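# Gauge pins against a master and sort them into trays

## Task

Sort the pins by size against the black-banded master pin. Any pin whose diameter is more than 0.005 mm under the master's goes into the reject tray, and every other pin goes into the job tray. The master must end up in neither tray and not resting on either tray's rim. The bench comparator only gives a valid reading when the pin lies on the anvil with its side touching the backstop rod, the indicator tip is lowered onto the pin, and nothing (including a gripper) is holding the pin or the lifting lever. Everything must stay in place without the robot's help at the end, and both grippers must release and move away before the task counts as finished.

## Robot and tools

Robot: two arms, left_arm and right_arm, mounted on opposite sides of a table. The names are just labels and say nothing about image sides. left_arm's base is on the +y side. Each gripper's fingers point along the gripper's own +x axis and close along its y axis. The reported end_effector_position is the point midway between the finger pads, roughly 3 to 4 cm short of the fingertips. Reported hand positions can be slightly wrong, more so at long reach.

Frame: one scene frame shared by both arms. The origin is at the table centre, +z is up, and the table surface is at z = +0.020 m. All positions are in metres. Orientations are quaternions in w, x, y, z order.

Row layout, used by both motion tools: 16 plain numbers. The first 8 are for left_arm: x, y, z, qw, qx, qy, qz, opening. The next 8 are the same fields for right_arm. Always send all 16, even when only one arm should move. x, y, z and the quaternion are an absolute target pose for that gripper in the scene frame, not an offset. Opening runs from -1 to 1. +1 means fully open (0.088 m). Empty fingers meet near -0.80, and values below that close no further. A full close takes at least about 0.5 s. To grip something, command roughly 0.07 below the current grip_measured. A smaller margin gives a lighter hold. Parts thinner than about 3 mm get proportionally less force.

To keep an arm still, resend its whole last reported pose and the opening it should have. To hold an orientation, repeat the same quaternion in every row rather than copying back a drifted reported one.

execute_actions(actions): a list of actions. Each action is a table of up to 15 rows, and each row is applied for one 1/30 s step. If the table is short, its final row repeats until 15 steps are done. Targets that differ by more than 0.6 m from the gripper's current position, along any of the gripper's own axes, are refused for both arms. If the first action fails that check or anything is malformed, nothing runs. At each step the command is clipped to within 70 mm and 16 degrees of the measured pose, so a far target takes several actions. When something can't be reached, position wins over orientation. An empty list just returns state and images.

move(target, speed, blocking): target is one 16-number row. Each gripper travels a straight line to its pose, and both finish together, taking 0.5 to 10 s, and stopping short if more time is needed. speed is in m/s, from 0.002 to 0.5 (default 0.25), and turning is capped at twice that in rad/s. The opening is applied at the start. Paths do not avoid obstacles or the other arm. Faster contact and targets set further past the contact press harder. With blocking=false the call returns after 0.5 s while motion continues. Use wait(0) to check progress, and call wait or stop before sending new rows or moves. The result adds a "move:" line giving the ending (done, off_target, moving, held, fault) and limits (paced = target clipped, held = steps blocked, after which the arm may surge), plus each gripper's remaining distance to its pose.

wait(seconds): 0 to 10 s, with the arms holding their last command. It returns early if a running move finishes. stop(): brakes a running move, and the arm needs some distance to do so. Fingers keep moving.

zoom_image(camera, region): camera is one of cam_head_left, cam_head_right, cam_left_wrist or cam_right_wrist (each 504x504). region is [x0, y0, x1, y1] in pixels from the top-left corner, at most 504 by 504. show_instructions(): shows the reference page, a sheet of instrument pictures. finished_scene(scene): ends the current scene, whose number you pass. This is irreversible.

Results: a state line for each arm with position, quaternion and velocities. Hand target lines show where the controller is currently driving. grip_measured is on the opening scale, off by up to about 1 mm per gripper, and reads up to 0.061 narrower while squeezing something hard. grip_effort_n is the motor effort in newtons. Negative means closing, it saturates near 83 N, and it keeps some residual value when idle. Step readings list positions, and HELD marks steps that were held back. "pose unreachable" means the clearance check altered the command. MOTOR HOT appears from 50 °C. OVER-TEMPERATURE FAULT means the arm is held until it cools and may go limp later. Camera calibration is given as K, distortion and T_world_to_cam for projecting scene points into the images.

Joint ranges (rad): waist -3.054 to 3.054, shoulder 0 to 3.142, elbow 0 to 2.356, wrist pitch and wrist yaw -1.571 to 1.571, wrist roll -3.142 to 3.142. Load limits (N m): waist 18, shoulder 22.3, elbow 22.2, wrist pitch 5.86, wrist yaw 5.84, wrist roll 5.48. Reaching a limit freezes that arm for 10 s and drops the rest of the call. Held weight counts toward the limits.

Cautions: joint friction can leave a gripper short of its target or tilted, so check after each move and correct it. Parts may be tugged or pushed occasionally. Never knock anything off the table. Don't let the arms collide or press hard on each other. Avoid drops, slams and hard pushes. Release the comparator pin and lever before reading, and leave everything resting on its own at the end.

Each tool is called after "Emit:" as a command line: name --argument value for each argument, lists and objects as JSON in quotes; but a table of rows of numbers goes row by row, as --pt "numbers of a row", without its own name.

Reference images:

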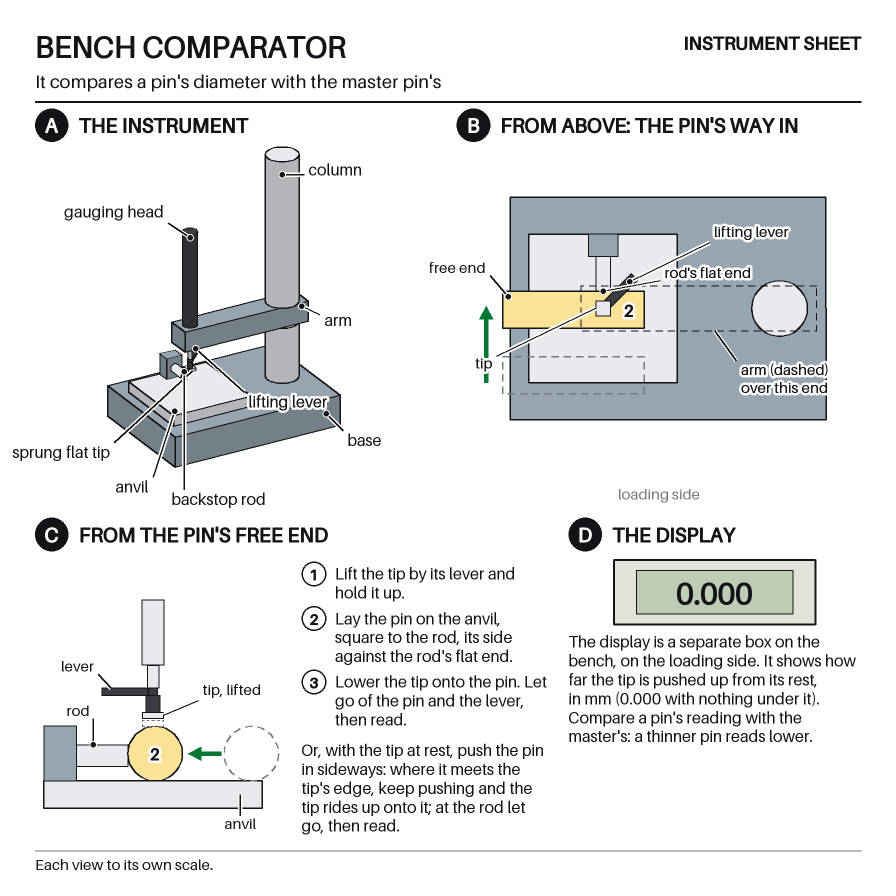

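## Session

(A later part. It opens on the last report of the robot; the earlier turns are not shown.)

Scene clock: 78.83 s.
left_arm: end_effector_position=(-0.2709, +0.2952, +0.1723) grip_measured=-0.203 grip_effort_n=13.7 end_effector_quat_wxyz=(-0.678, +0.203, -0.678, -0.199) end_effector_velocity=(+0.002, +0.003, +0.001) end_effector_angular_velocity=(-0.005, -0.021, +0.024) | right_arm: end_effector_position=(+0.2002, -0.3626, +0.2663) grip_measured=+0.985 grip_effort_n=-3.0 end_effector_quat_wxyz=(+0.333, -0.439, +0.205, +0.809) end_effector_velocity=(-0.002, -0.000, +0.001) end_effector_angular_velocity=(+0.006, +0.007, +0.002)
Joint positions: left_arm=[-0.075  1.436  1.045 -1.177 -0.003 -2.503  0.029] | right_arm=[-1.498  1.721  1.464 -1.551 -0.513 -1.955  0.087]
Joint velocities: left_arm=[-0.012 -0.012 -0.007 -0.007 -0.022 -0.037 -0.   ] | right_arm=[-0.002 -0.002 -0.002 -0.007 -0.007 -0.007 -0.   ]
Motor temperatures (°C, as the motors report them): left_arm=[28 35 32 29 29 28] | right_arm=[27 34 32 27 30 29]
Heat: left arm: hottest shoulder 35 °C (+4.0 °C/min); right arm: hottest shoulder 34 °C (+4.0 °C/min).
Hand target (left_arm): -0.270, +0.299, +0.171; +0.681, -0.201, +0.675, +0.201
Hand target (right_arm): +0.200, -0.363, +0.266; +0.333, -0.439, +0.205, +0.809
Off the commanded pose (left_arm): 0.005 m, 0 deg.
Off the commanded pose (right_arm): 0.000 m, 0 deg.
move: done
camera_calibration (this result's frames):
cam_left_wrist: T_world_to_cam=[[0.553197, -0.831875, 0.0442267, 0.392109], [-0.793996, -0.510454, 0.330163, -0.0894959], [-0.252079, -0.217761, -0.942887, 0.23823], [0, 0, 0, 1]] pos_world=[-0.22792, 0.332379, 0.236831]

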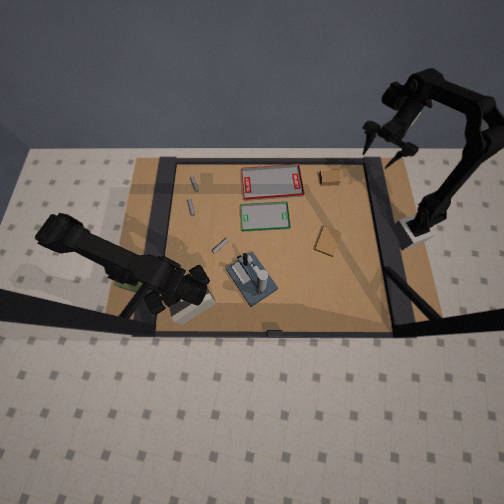

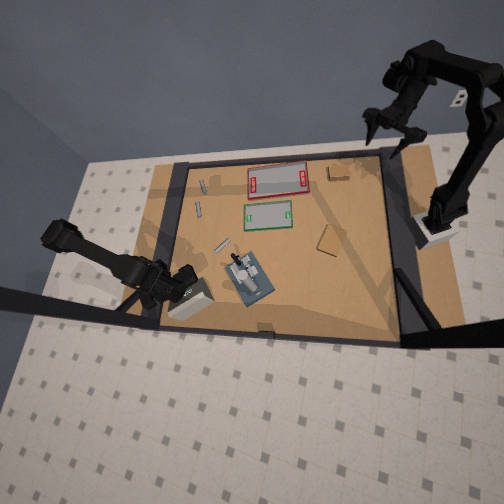

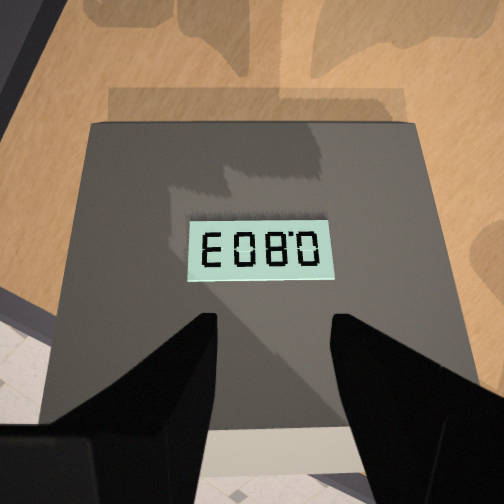

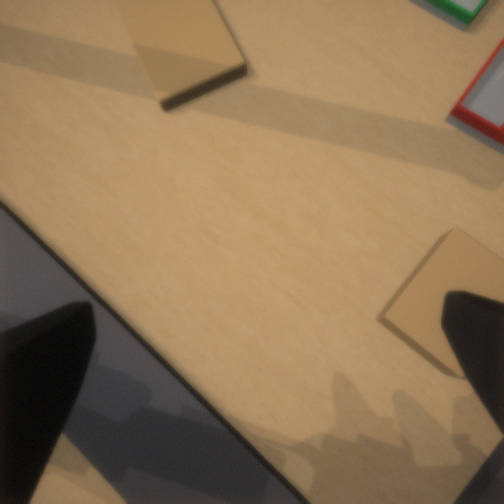

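Emit:
move --target '[-0.1246,0.1197,0.15,0.678,-0.201,0.678,0.201,-0.2, 0.2002,-0.3626,0.2663,0.333,-0.439,0.205,0.809,1]' --speed 0.2

Emit:
move --target '[-0.1246,0.1197,0.095,0.678,-0.201,0.678,0.201,-0.2, 0.2002,-0.3626,0.2663,0.333,-0.439,0.205,0.809,1]' --speed 0.05

Emit:
move --target '[-0.1246,0.1197,0.095,0.678,-0.201,0.678,0.201,-0.6, 0.2002,-0.3626,0.2663,0.333,-0.439,0.205,0.809,1]' --speed 0.05

Emit:
move --target '[-0.144,0.149,0.102,0.678,-0.201,0.678,0.201,-0.6, 0.2002,-0.3626,0.2663,0.333,-0.439,0.205,0.809,1]' --speed 0.04

Emit:
move --target '[-0.144,0.149,0.15,0.678,-0.201,0.678,0.201,-0.6, 0.2002,-0.3626,0.2663,0.333,-0.439,0.205,0.809,1]' --speed 0.08

Emit:
move --target '[0.0,0.29,0.12,0.707,0,0.707,0,-0.6, 0.2002,-0.3626,0.2663,0.333,-0.439,0.205,0.809,1]' --speed 0.2

Emit:
move --target '[0.0,0.29,0.054,0.707,0,0.707,0,-0.6, 0.2002,-0.3626,0.2663,0.333,-0.439,0.205,0.809,1]' --speed 0.06

Emit:
move --target '[0.0,0.29,0.06,0.707,0,0.707,0,0.2, 0.2002,-0.3626,0.2663,0.333,-0.439,0.205,0.809,1]' --speed 0.06

Emit:
move --target '[0.0,0.29,0.16,0.707,0,0.707,0,0.2, 0.2002,-0.3626,0.2663,0.333,-0.439,0.205,0.809,1]' --speed 0.1

Scene clock: 88.60 s.
left_arm: end_effector_position=(-0.1255, +0.1228, +0.1521) grip_measured=-0.203 grip_effort_n=13.3 end_effector_quat_wxyz=(-0.677, +0.203, -0.679, -0.198) end_effector_velocity=(-0.001, -0.003, -0.002) end_effector_angular_velocity=(+0.008, -0.006, +0.000) | right_arm: end_effector_position=(+0.2002, -0.3626, +0.2663) grip_measured=+0.985 grip_effort_n=-3.5 end_effector_quat_wxyz=(+0.333, -0.439, +0.205, +0.809) end_effector_velocity=(-0.000, -0.003, -0.000) end_effector_angular_velocity=(-0.001, -0.004, +0.013)
Joint positions: left_arm=[ 0.444  2.066  1.713 -1.21   0.002 -1.983  0.029] | right_arm=[-1.498  1.721  1.464 -1.551 -0.513 -1.955  0.087]
Joint velocities: left_arm=[-0.007  0.017  0.017 -0.007 -0.007 -0.007 -0.   ] | right_arm=[-0.007 -0.002 -0.002 -0.007  0.007 -0.022 -0.   ]
Motor temperatures (°C, as the motors report them): left_arm=[28 34 32 29 29 28] | right_arm=[27 34 32 27 30 29]
Heat: left arm: hottest shoulder 34 °C (+3.0 °C/min); right arm: hottest shoulder 34 °C (+3.0 °C/min).
Hand target (left_arm): -0.124, +0.121, +0.149; +0.675, -0.201, +0.681, +0.201
Hand target (right_arm): +0.200, -0.363, +0.266; +0.333, -0.439, +0.205, +0.809
Off the commanded pose (left_arm): 0.004 m, 0 deg.
Off the commanded pose (right_arm): 0.000 m, 0 deg.
move: done
camera_calibration (this result's frames):
cam_left_wrist: T_world_to_cam=[[0.552366, -0.832382, 0.0450912, 0.168941], [-0.793546, -0.508488, 0.334253, -0.0562217], [-0.255298, -0.220412, -0.941404, 0.218006], [0, 0, 0, 1]] pos_world=[-0.0822751, 0.160086, 0.216407]

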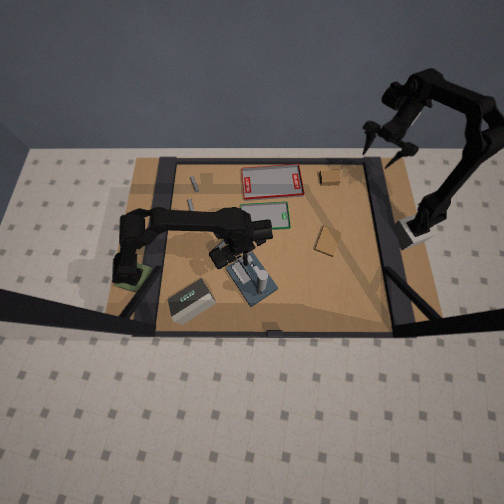

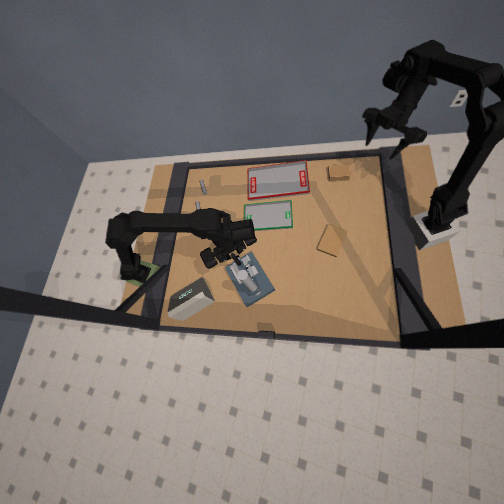

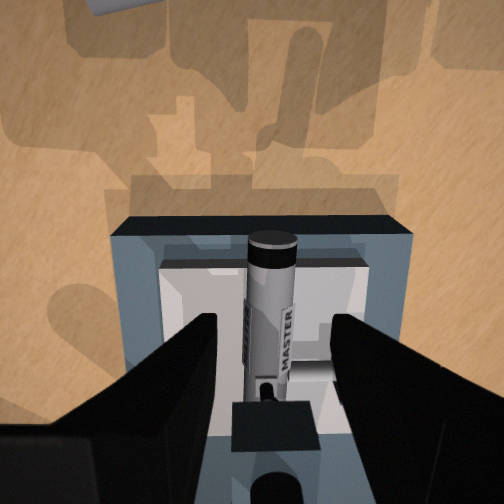

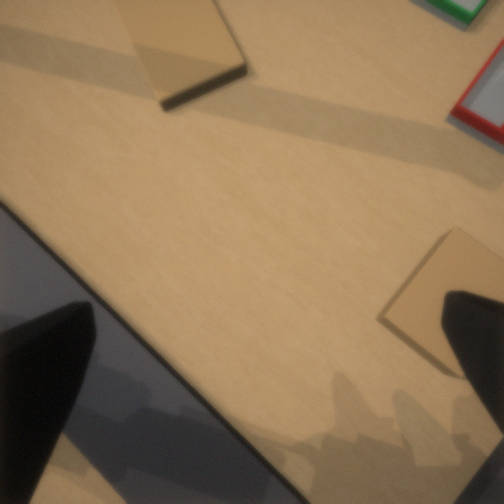

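Scene clock: 90.10 s.
left_arm: end_effector_position=(-0.1244, +0.1163, +0.1034) grip_measured=-0.203 grip_effort_n=13.3 end_effector_quat_wxyz=(-0.676, +0.209, -0.680, -0.193) end_effector_velocity=(+0.001, -0.002, +0.002) end_effector_angular_velocity=(-0.011, -0.009, +0.020) | right_arm: end_effector_position=(+0.2002, -0.3626, +0.2663) grip_measured=+0.985 grip_effort_n=-3.5 end_effector_quat_wxyz=(+0.333, -0.439, +0.205, +0.809) end_effector_velocity=(-0.002, -0.000, +0.001) end_effector_angular_velocity=(+0.006, +0.007, +0.002)
Joint positions: left_arm=[ 0.444  2.117  1.593 -1.024  0.002 -1.983  0.029] | right_arm=[-1.498  1.721  1.464 -1.551 -0.513 -1.955  0.087]
Joint velocities: left_arm=[-0.002 -0.002  0.002  0.007 -0.007 -0.022 -0.   ] | right_arm=[-0.002 -0.002 -0.002 -0.007 -0.007 -0.007 -0.   ]
Motor temperatures (°C, as the motors report them): left_arm=[28 34 32 29 29 28] | right_arm=[27 34 32 27 30 29]
Heat: left arm: hottest shoulder 34 °C (+3.0 °C/min); right arm: hottest shoulder 34 °C (+3.0 °C/min).
Hand target (left_arm): -0.125, +0.120, +0.095; +0.678, -0.201, +0.678, +0.201
Hand target (right_arm): +0.200, -0.363, +0.266; +0.333, -0.439, +0.205, +0.809
Off the commanded pose (left_arm): 0.009 m, 1 deg.
Off the commanded pose (right_arm): 0.000 m, 0 deg.
move: off_target (left_arm)
camera_calibration (this result's frames):
cam_left_wrist: T_world_to_cam=[[0.552229, -0.831553, 0.0596797, 0.163547], [-0.794422, -0.503156, 0.340187, -0.0437391], [-0.252856, -0.235272, -0.938462, 0.172759], [0, 0, 0, 1]] pos_world=[-0.0813794, 0.154636, 0.167247]

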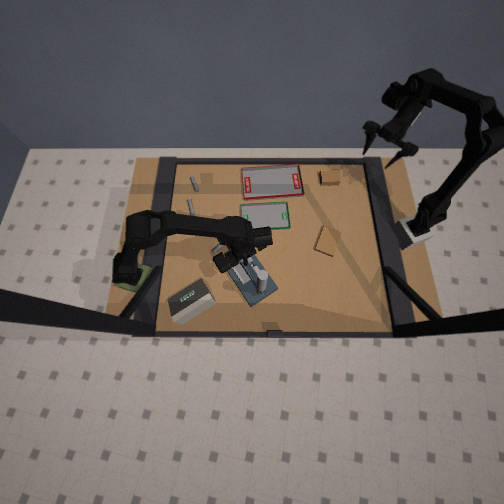

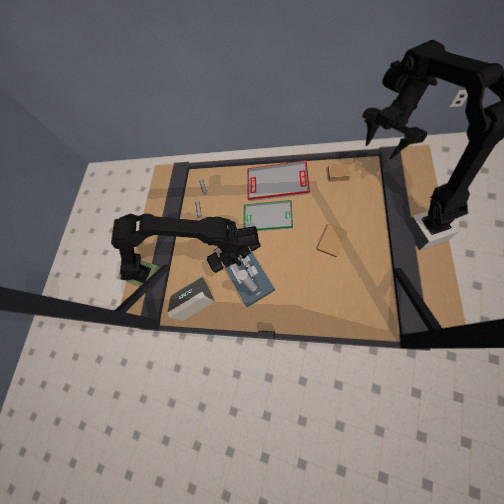

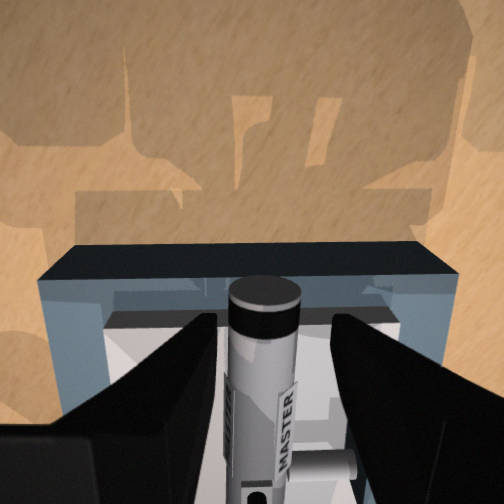

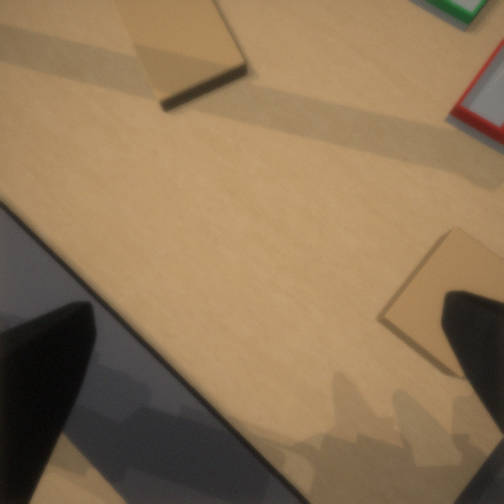

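Scene clock: 90.80 s.
left_arm: end_effector_position=(-0.1252, +0.1176, +0.1034) grip_measured=-0.517 grip_effort_n=-83.5 end_effector_quat_wxyz=(-0.676, +0.206, -0.680, -0.194) end_effector_velocity=(-0.001, +0.002, -0.002) end_effector_angular_velocity=(+0.011, +0.009, +0.010) | right_arm: end_effector_position=(+0.2002, -0.3626, +0.2663) grip_measured=+0.985 grip_effort_n=-3.5 end_effector_quat_wxyz=(+0.333, -0.439, +0.205, +0.809) end_effector_velocity=(-0.002, -0.000, +0.001) end_effector_angular_velocity=(+0.006, +0.007, +0.002)
Joint positions: left_arm=[ 0.443  2.117  1.593 -1.03   0.003 -1.982  0.014] | right_arm=[-1.498  1.721  1.464 -1.551 -0.513 -1.955  0.087]
Joint velocities: left_arm=[ 0.002  0.002 -0.002 -0.007  0.007 -0.007 -0.   ] | right_arm=[-0.002 -0.002 -0.002 -0.007 -0.007 -0.007 -0.   ]
Motor temperatures (°C, as the motors report them): left_arm=[28 34 32 29 29 28] | right_arm=[27 34 32 27 30 29]
Heat: left arm: hottest shoulder 34 °C (+3.0 °C/min); right arm: hottest shoulder 34 °C (+3.0 °C/min).
Hand target (left_arm): -0.125, +0.120, +0.095; +0.678, -0.201, +0.678, +0.201
Hand target (right_arm): +0.200, -0.363, +0.266; +0.333, -0.439, +0.205, +0.809
Off the commanded pose (left_arm): 0.009 m, 1 deg.
Off the commanded pose (right_arm): 0.000 m, 0 deg.
move: off_target (left_arm)
camera_calibration (this result's frames):
cam_left_wrist: T_world_to_cam=[[0.550412, -0.833179, 0.0534747, 0.165678], [-0.794979, -0.503455, 0.338441, -0.0435613], [-0.255059, -0.228793, -0.939467, 0.171904], [0, 0, 0, 1]] pos_world=[-0.0819758, 0.155438, 0.167381]

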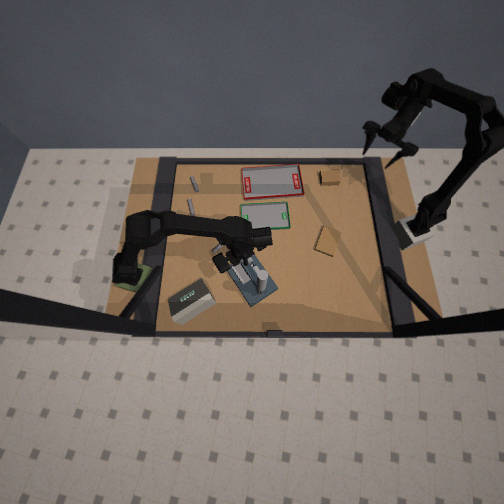

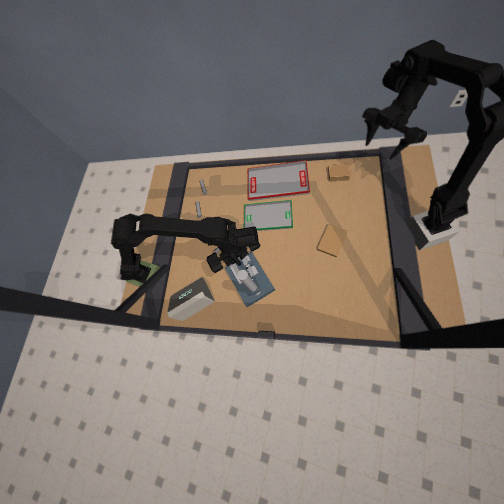

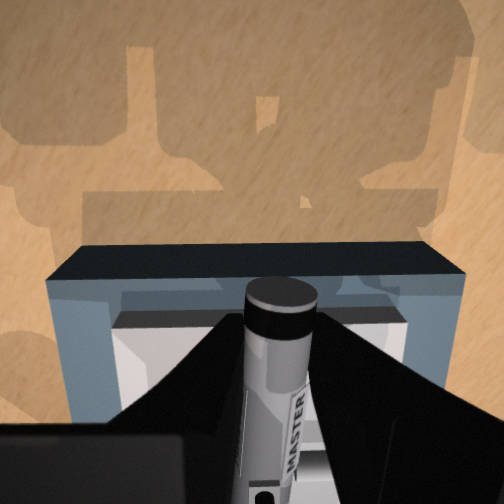

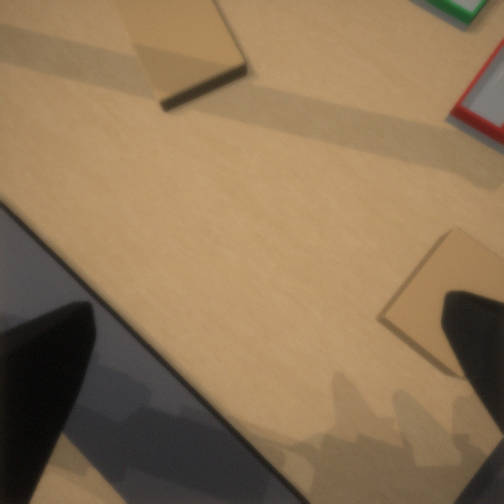

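Scene clock: 92.03 s.
left_arm: end_effector_position=(-0.1423, +0.1452, +0.1024) grip_measured=-0.517 grip_effort_n=-83.5 end_effector_quat_wxyz=(-0.676, +0.204, -0.679, -0.200) end_effector_velocity=(-0.001, +0.008, +0.001) end_effector_angular_velocity=(+0.023, -0.004, +0.005) | right_arm: end_effector_position=(+0.2002, -0.3626, +0.2663) grip_measured=+0.985 grip_effort_n=-3.0 end_effector_quat_wxyz=(+0.333, -0.439, +0.205, +0.809) end_effector_velocity=(-0.004, -0.002, +0.002) end_effector_angular_velocity=(+0.000, +0.020, +0.002)
Joint positions: left_arm=[ 0.409  2.018  1.438 -0.986  0.003 -2.022  0.014] | right_arm=[-1.498  1.721  1.464 -1.551 -0.513 -1.955  0.087]
Joint velocities: left_arm=[-0.002 -0.012 -0.012 -0.022 -0.007 -0.007 -0.   ] | right_arm=[-0.002 -0.002 -0.002 -0.022 -0.007 -0.007 -0.   ]
Motor temperatures (°C, as the motors report them): left_arm=[28 35 32 29 29 28] | right_arm=[27 34 32 27 30 29]
Heat: left arm: hottest shoulder 35 °C (+4.0 °C/min); right arm: hottest shoulder 34 °C (+3.0 °C/min).
Hand target (left_arm): -0.144, +0.149, +0.102; +0.678, -0.201, +0.678, +0.201
Hand target (right_arm): +0.200, -0.363, +0.266; +0.333, -0.439, +0.205, +0.809
Off the commanded pose (left_arm): 0.004 m, 0 deg.
Off the commanded pose (right_arm): 0.000 m, 0 deg.
move: done
camera_calibration (this result's frames):
cam_left_wrist: T_world_to_cam=[[0.555589, -0.830352, 0.0428484, 0.199494], [-0.791174, -0.512122, 0.334327, -0.0406767], [-0.255665, -0.219649, -0.941483, 0.171737], [0, 0, 0, 1]] pos_world=[-0.0991117, 0.18254, 0.166738]

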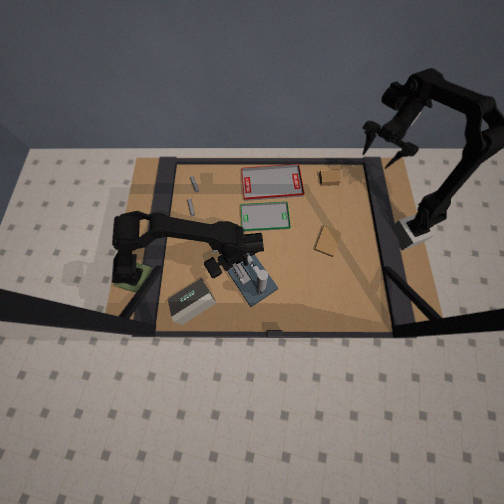

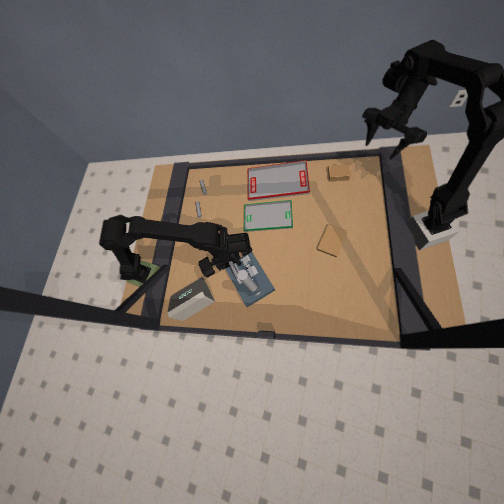

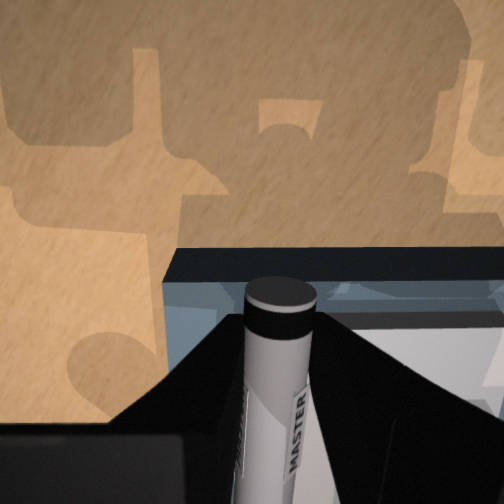

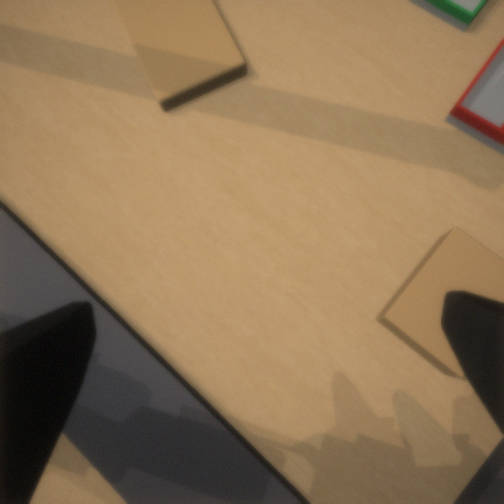

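Scene clock: 93.03 s.
left_arm: end_effector_position=(-0.1436, +0.1522, +0.1421) grip_measured=-0.517 grip_effort_n=-83.5 end_effector_quat_wxyz=(-0.678, +0.193, -0.677, -0.210) end_effector_velocity=(+0.002, +0.003, +0.003) end_effector_angular_velocity=(+0.015, -0.020, +0.004) | right_arm: end_effector_position=(+0.2002, -0.3626, +0.2663) grip_measured=+0.985 grip_effort_n=-3.5 end_effector_quat_wxyz=(+0.333, -0.439, +0.205, +0.809) end_effector_velocity=(-0.003, +0.002, +0.002) end_effector_angular_velocity=(+0.019, +0.013, +0.003)
Joint positions: left_arm=[ 0.408  1.974  1.538 -1.158  0.003 -2.022  0.014] | right_arm=[-1.498  1.721  1.464 -1.551 -0.513 -1.955  0.087]
Joint velocities: left_arm=[-0.002 -0.002  0.007 -0.022 -0.022 -0.007 -0.   ] | right_arm=[ 0.002 -0.002 -0.002 -0.007 -0.022 -0.007 -0.   ]
Motor temperatures (°C, as the motors report them): left_arm=[28 35 32 29 29 28] | right_arm=[27 34 32 27 30 29]
Heat: left arm: hottest shoulder 35 °C (+4.0 °C/min); right arm: hottest shoulder 34 °C (+3.0 °C/min).
Hand target (left_arm): -0.144, +0.149, +0.150; +0.678, -0.201, +0.678, +0.201
Hand target (right_arm): +0.200, -0.363, +0.266; +0.333, -0.439, +0.205, +0.809
Off the commanded pose (left_arm): 0.009 m, 1 deg.
Off the commanded pose (right_arm): 0.000 m, 0 deg.
move: off_target (left_arm)
camera_calibration (this result's frames):
cam_left_wrist: T_world_to_cam=[[0.554747, -0.83184, 0.0172359, 0.208108], [-0.790566, -0.520538, 0.322561, -0.0483505], [-0.259348, -0.192566, -0.946392, 0.206318], [0, 0, 0, 1]] pos_world=[-0.100163, 0.187674, 0.207267]

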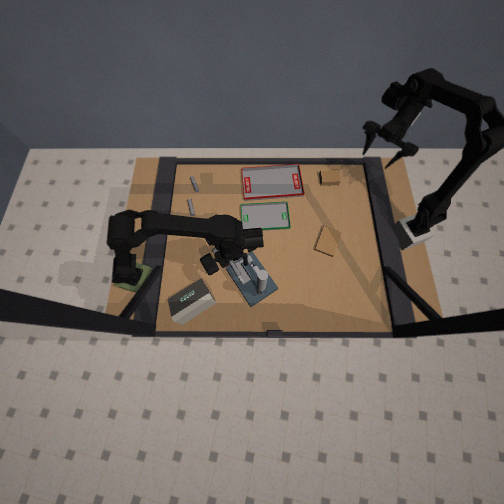

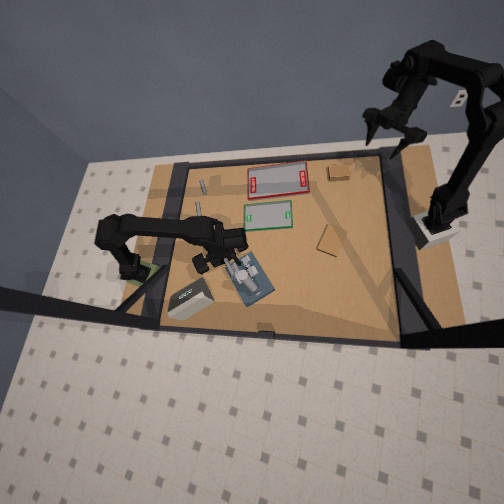

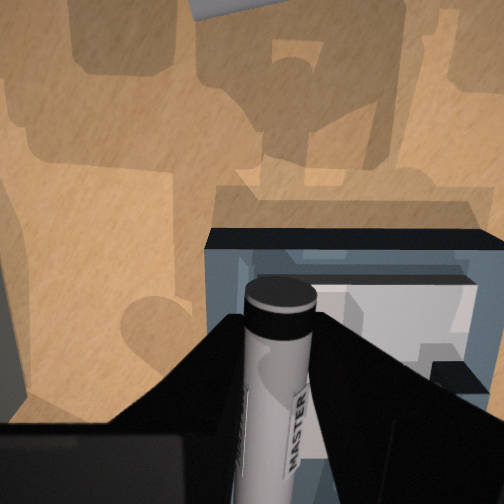

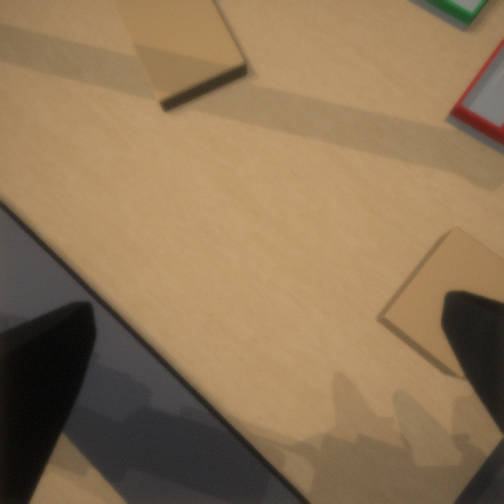

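Scene clock: 95.00 s.
left_arm: end_effector_position=(-0.0014, +0.2885, +0.1194) grip_measured=-0.518 grip_effort_n=-83.5 end_effector_quat_wxyz=(-0.706, -0.001, -0.709, -0.001) end_effector_velocity=(+0.002, +0.006, -0.001) end_effector_angular_velocity=(+0.023, -0.009, -0.015) | right_arm: end_effector_position=(+0.2002, -0.3626, +0.2663) grip_measured=+0.985 grip_effort_n=-3.5 end_effector_quat_wxyz=(+0.333, -0.439, +0.205, +0.809) end_effector_velocity=(-0.004, -0.002, +0.002) end_effector_angular_velocity=(+0.000, +0.020, +0.002)
Joint positions: left_arm=[ 0.975  1.723  1.118 -0.97   0.002 -0.877  0.014] | right_arm=[-1.498  1.721  1.464 -1.551 -0.513 -1.955  0.087]
Joint velocities: left_arm=[ 0.007 -0.002 -0.007 -0.007 -0.022  0.022 -0.   ] | right_arm=[-0.002 -0.002 -0.002 -0.022 -0.007 -0.007 -0.   ]
Motor temperatures (°C, as the motors report them): left_arm=[28 35 32 29 29 28] | right_arm=[27 34 32 27 30 29]
Heat: left arm: hottest shoulder 35 °C (+4.0 °C/min); right arm: hottest shoulder 34 °C (+3.0 °C/min).
Hand target (left_arm): -0.002, +0.290, +0.120; +0.705, -0.002, +0.709, -0.002
Hand target (right_arm): +0.200, -0.363, +0.266; +0.333, -0.439, +0.205, +0.809
Off the commanded pose (left_arm): 0.002 m, 0 deg.
Off the commanded pose (right_arm): 0.000 m, 0 deg.
move: done
camera_calibration (this result's frames):
cam_left_wrist: T_world_to_cam=[[0.0105526, -0.999232, 0.0377343, 0.288092], [-0.942808, 0.00263076, 0.333326, -0.0100738], [-0.33317, -0.0390936, -0.942056, 0.203057], [0, 0, 0, 1]] pos_world=[0.0551147, 0.295836, 0.183778]

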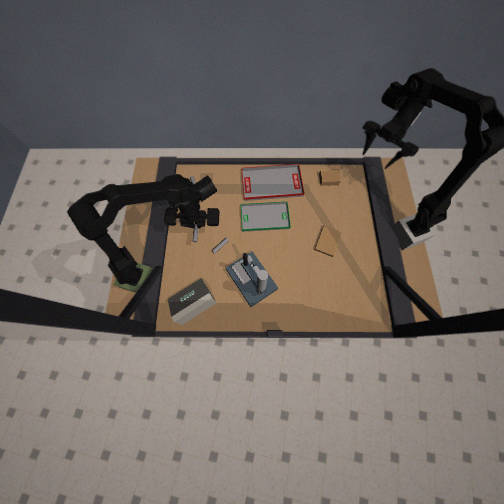

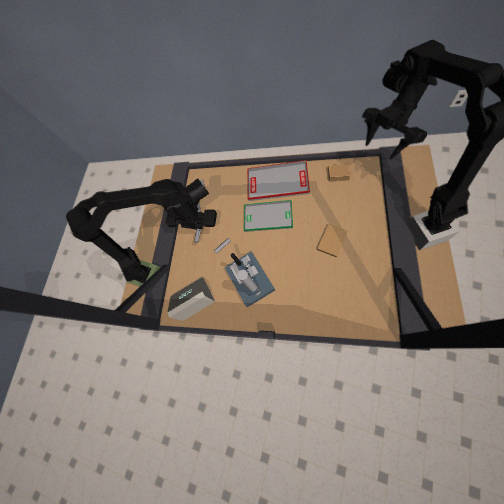

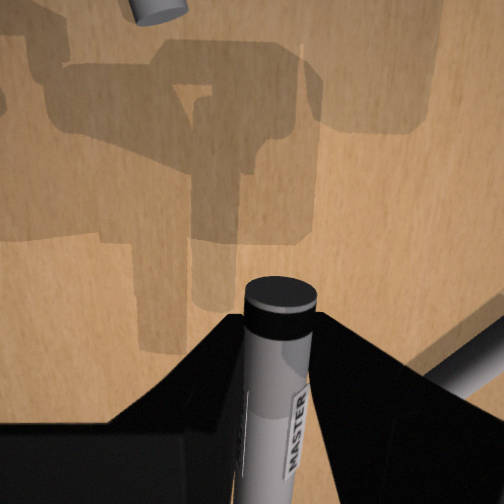

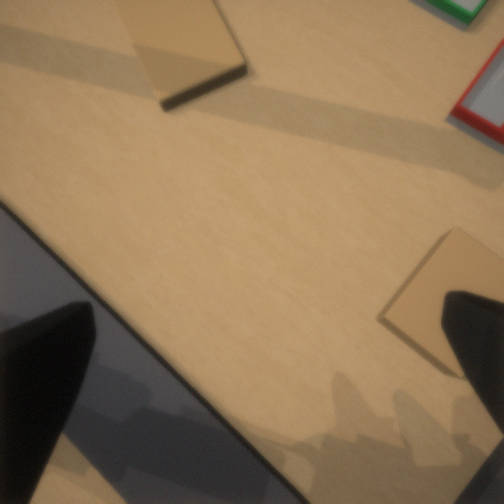

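Scene clock: 96.43 s.
left_arm: end_effector_position=(+0.0013, +0.2863, +0.0601) grip_measured=-0.518 grip_effort_n=-83.5 end_effector_quat_wxyz=(-0.711, +0.005, -0.704, +0.006) end_effector_velocity=(-0.006, +0.004, -0.001) end_effector_angular_velocity=(+0.016, +0.023, -0.010) | right_arm: end_effector_position=(+0.2002, -0.3626, +0.2663) grip_measured=+0.985 grip_effort_n=-3.0 end_effector_quat_wxyz=(+0.333, -0.439, +0.205, +0.809) end_effector_velocity=(-0.005, -0.002, +0.001) end_effector_angular_velocity=(-0.002, +0.025, +0.002)
Joint positions: left_arm=[ 0.977  1.827  0.981 -0.707  0.002 -0.873  0.014] | right_arm=[-1.498  1.721  1.464 -1.551 -0.513 -1.955  0.087]
Joint velocities: left_arm=[-0.002 -0.002 -0.007 -0.022  0.007  0.007 -0.   ] | right_arm=[-0.002 -0.002 -0.007 -0.022 -0.007 -0.007 -0.   ]
Motor temperatures (°C, as the motors report them): left_arm=[28 35 32 29 29 28] | right_arm=[27 34 32 27 30 29]
Heat: left arm: hottest shoulder 35 °C (+4.1 °C/min); right arm: hottest shoulder 34 °C (+2.0 °C/min).
Hand target (left_arm): -0.000, +0.290, +0.054; +0.707, -0.000, +0.707, +0.000
Hand target (right_arm): +0.200, -0.363, +0.266; +0.333, -0.439, +0.205, +0.809
Off the commanded pose (left_arm): 0.007 m, 1 deg.
Off the commanded pose (right_arm): 0.000 m, 0 deg.
move: done
camera_calibration (this result's frames):
cam_left_wrist: T_world_to_cam=[[0.00838472, -0.998477, 0.0545369, 0.286902], [-0.947356, 0.00952521, 0.32004, 0.0110712], [-0.320072, -0.0543493, -0.945833, 0.152591], [0, 0, 0, 1]] pos_world=[0.0569228, 0.294653, 0.125135]

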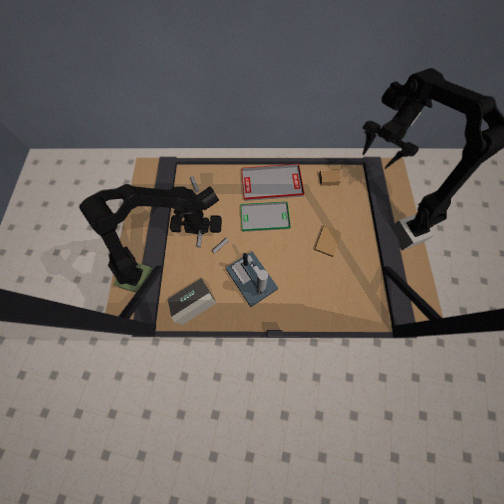

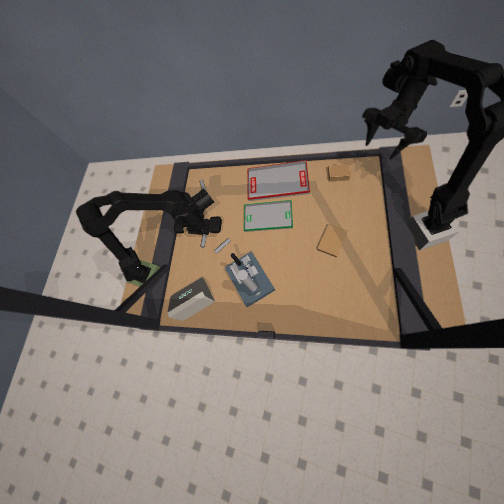

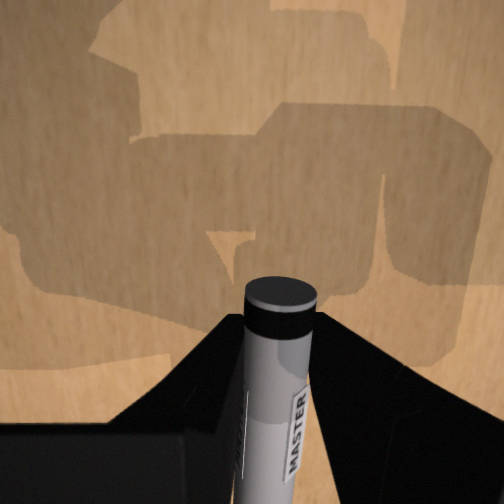

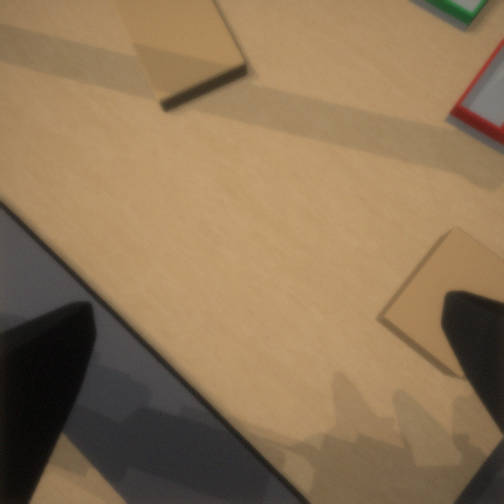

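Scene clock: 97.17 s.
left_arm: end_effector_position=(-0.0009, +0.2889, +0.0600) grip_measured=+0.195 grip_effort_n=14.2 end_effector_quat_wxyz=(-0.707, +0.001, -0.707, +0.001) end_effector_velocity=(-0.004, +0.006, -0.001) end_effector_angular_velocity=(+0.025, +0.012, -0.010) | right_arm: end_effector_position=(+0.2002, -0.3626, +0.2663) grip_measured=+0.985 grip_effort_n=-3.0 end_effector_quat_wxyz=(+0.333, -0.439, +0.205, +0.809) end_effector_velocity=(-0.000, +0.000, -0.001) end_effector_angular_velocity=(-0.001, +0.009, -0.023)
Joint positions: left_arm=[ 0.977  1.827  0.981 -0.722  0.002 -0.873  0.049] | right_arm=[-1.498  1.721  1.464 -1.551 -0.513 -1.955  0.087]
Joint velocities: left_arm=[-0.002 -0.002 -0.007 -0.022 -0.007  0.007  0.001] | right_arm=[-0.002 -0.002 -0.007  0.007 -0.007  0.022 -0.   ]
Motor temperatures (°C, as the motors report them): left_arm=[28 35 31 29 29 28] | right_arm=[27 34 32 27 30 29]
Heat: left arm: hottest shoulder 35 °C (+4.0 °C/min); right arm: hottest shoulder 34 °C (+2.0 °C/min).
Hand target (left_arm): -0.000, +0.290, +0.060; +0.707, -0.000, +0.707, +0.000
Hand target (right_arm): +0.200, -0.363, +0.266; +0.333, -0.439, +0.205, +0.809
Off the commanded pose (left_arm): 0.001 m, 0 deg.
Off the commanded pose (right_arm): 0.000 m, 0 deg.
move: done
camera_calibration (this result's frames):
cam_left_wrist: T_world_to_cam=[[0.00887119, -0.999059, 0.0424639, 0.29043], [-0.944098, 0.00562685, 0.329617, 0.00953846], [-0.329546, -0.0430141, -0.943159, 0.148556], [0, 0, 0, 1]] pos_world=[0.0553848, 0.296493, 0.124635]

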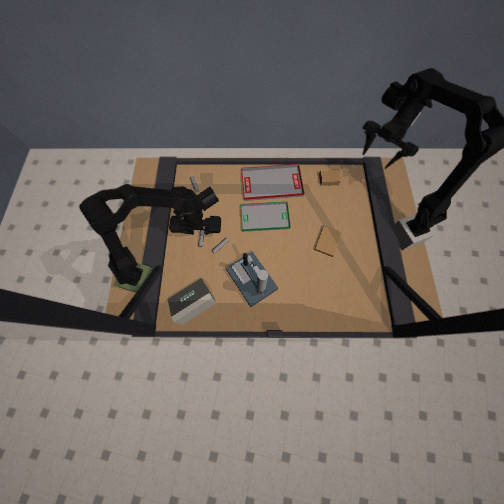

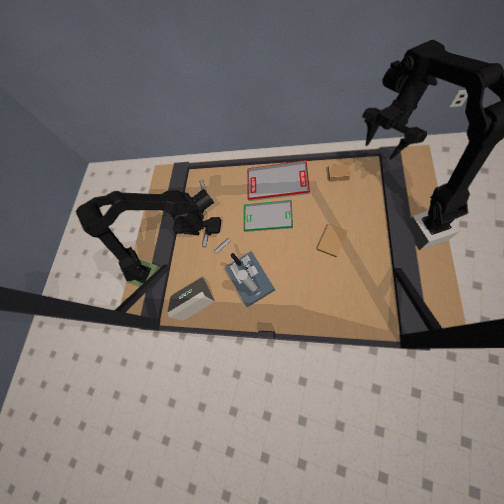

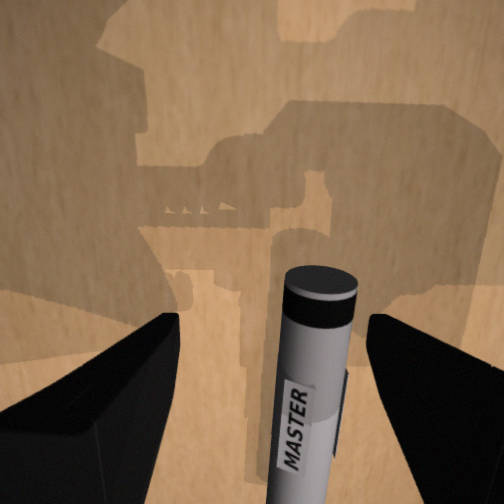

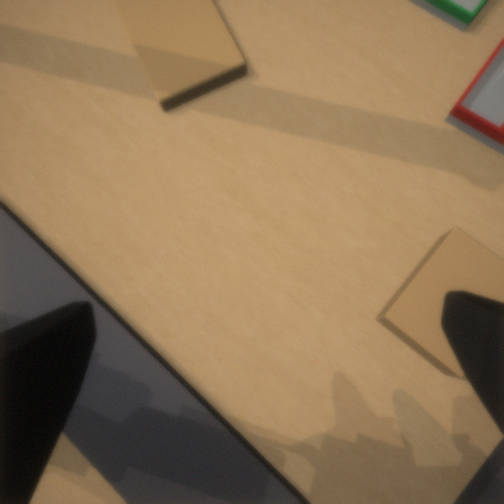

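Scene clock: 98.60 s.
left_arm: end_effector_position=(-0.0021, +0.2903, +0.1552) grip_measured=+0.197 grip_effort_n=14.2 end_effector_quat_wxyz=(-0.704, -0.004, -0.711, -0.003) end_effector_velocity=(-0.001, +0.001, +0.004) end_effector_angular_velocity=(+0.010, -0.001, -0.010) | right_arm: end_effector_position=(+0.2002, -0.3626, +0.2663) grip_measured=+0.985 grip_effort_n=-3.0 end_effector_quat_wxyz=(+0.333, -0.439, +0.205, +0.809) end_effector_velocity=(-0.001, -0.002, -0.000) end_effector_angular_velocity=(-0.001, -0.004, +0.018)
Joint positions: left_arm=[ 0.977  1.684  1.222 -1.122  0.002 -0.873  0.049] | right_arm=[-1.498  1.721  1.464 -1.551 -0.513 -1.955  0.087]
Joint velocities: left_arm=[-0.002 -0.002  0.012 -0.022 -0.007  0.007 -0.   ] | right_arm=[-0.002 -0.002 -0.002 -0.007  0.007 -0.022 -0.   ]
Motor temperatures (°C, as the motors report them): left_arm=[28 35 32 29 29 28] | right_arm=[27 34 32 27 30 29]
Heat: left arm: hottest shoulder 35 °C (+3.0 °C/min); right arm: hottest shoulder 34 °C (+2.0 °C/min).
Hand target (left_arm): +0.000, +0.289, +0.160; +0.707, -0.000, +0.707, -0.000
Hand target (right_arm): +0.200, -0.363, +0.266; +0.333, -0.439, +0.205, +0.809
Off the commanded pose (left_arm): 0.005 m, 1 deg.
Off the commanded pose (right_arm): 0.000 m, 0 deg.
move: done
camera_calibration (this result's frames):
cam_left_wrist: T_world_to_cam=[[0.00923651, -0.999496, 0.0303804, 0.289804], [-0.940744, 0.00161404, 0.339113, -0.0232646], [-0.338991, -0.0317125, -0.940255, 0.234281], [0, 0, 0, 1]] pos_world=[0.0548565, 0.297125, 0.219369]

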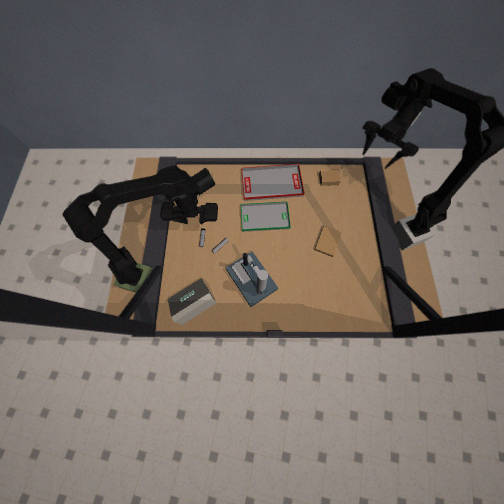

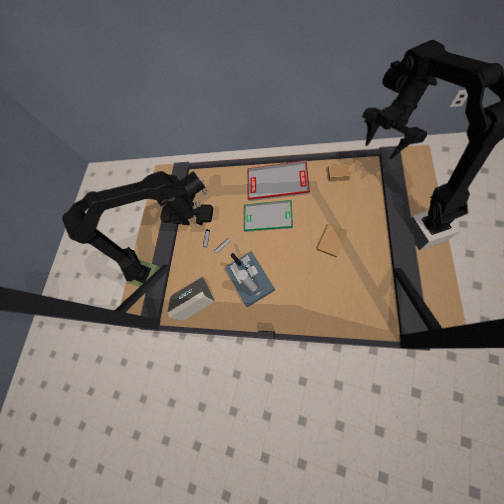

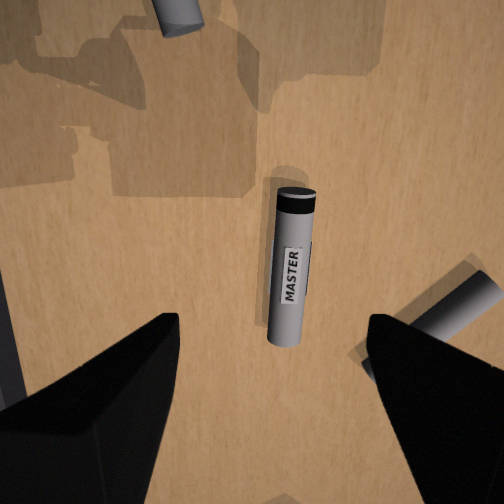

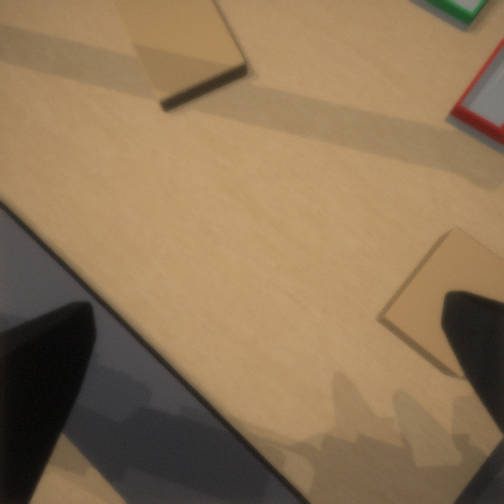

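Emit:
move --target '[-0.043,0.187,0.12,0.651,0.276,0.651,-0.276,0.3, 0.2002,-0.3626,0.2663,0.333,-0.439,0.205,0.809,1]' --speed 0.2

Scene clock: 103.97 s.
left_arm: end_effector_position=(-0.0424, +0.1903, +0.1217) grip_measured=+0.297 grip_effort_n=14.2 end_effector_quat_wxyz=(+0.652, +0.273, +0.653, -0.274) end_effector_velocity=(-0.002, +0.000, -0.000) end_effector_angular_velocity=(+0.004, +0.010, -0.010) | right_arm: end_effector_position=(+0.2002, -0.3626, +0.2663) grip_measured=+0.985 grip_effort_n=-3.5 end_effector_quat_wxyz=(+0.333, -0.439, +0.205, +0.809) end_effector_velocity=(+0.003, +0.000, +0.001) end_effector_angular_velocity=(+0.014, -0.011, -0.003)
Joint positions: left_arm=[ 0.707  1.94   1.407 -1.038  0.002 -0.351  0.054] | right_arm=[-1.498  1.721  1.464 -1.551 -0.513 -1.955  0.087]
Joint velocities: left_arm=[-0.002  0.002  0.002 -0.007  0.007  0.007  0.   ] | right_arm=[-0.007 -0.002  0.002  0.007 -0.007 -0.007 -0.   ]
Motor temperatures (°C, as the motors report them): left_arm=[28 35 32 29 29 28] | right_arm=[27 34 32 27 30 29]
Heat: left arm: hottest shoulder 35 °C (+3.0 °C/min); right arm: hottest shoulder 34 °C (+2.0 °C/min).
Hand target (left_arm): -0.042, +0.188, +0.120; +0.652, +0.277, +0.651, -0.275
Hand target (right_arm): +0.200, -0.363, +0.266; +0.333, -0.439, +0.205, +0.809
Off the commanded pose (left_arm): 0.004 m, 0 deg.
Off the commanded pose (right_arm): 0.000 m, 0 deg.
move: done
camera_calibration (this result's frames):
cam_left_wrist: T_world_to_cam=[[-0.705116, -0.707908, 0.0409636, 0.104138], [-0.65916, 0.675663, 0.330132, -0.164939], [-0.261381, 0.20578, -0.943046, 0.144343], [0, 0, 0, 1]] pos_world=[0.00243676, 0.155461, 0.186308]

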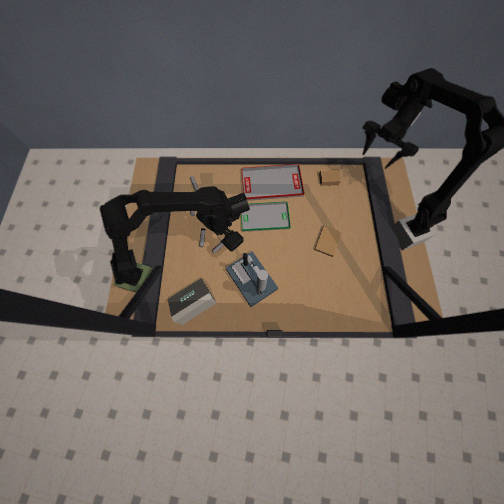

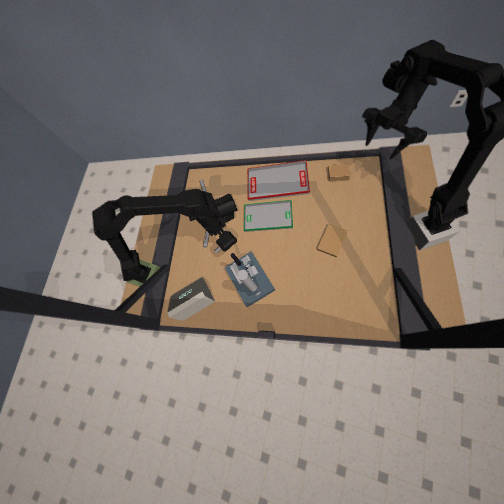

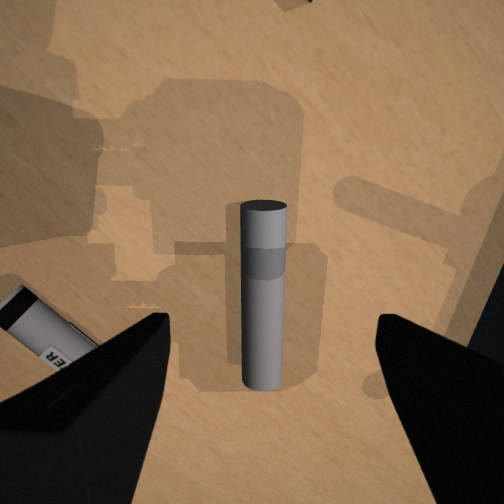

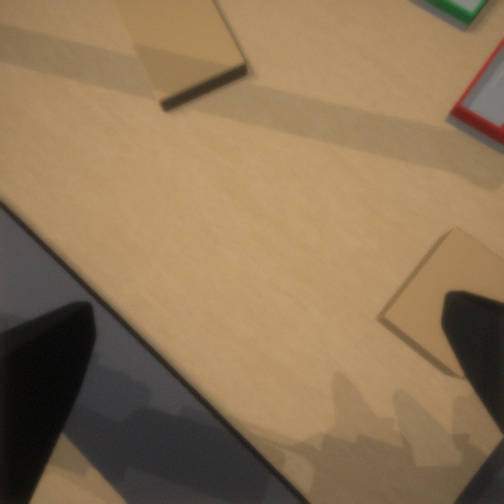

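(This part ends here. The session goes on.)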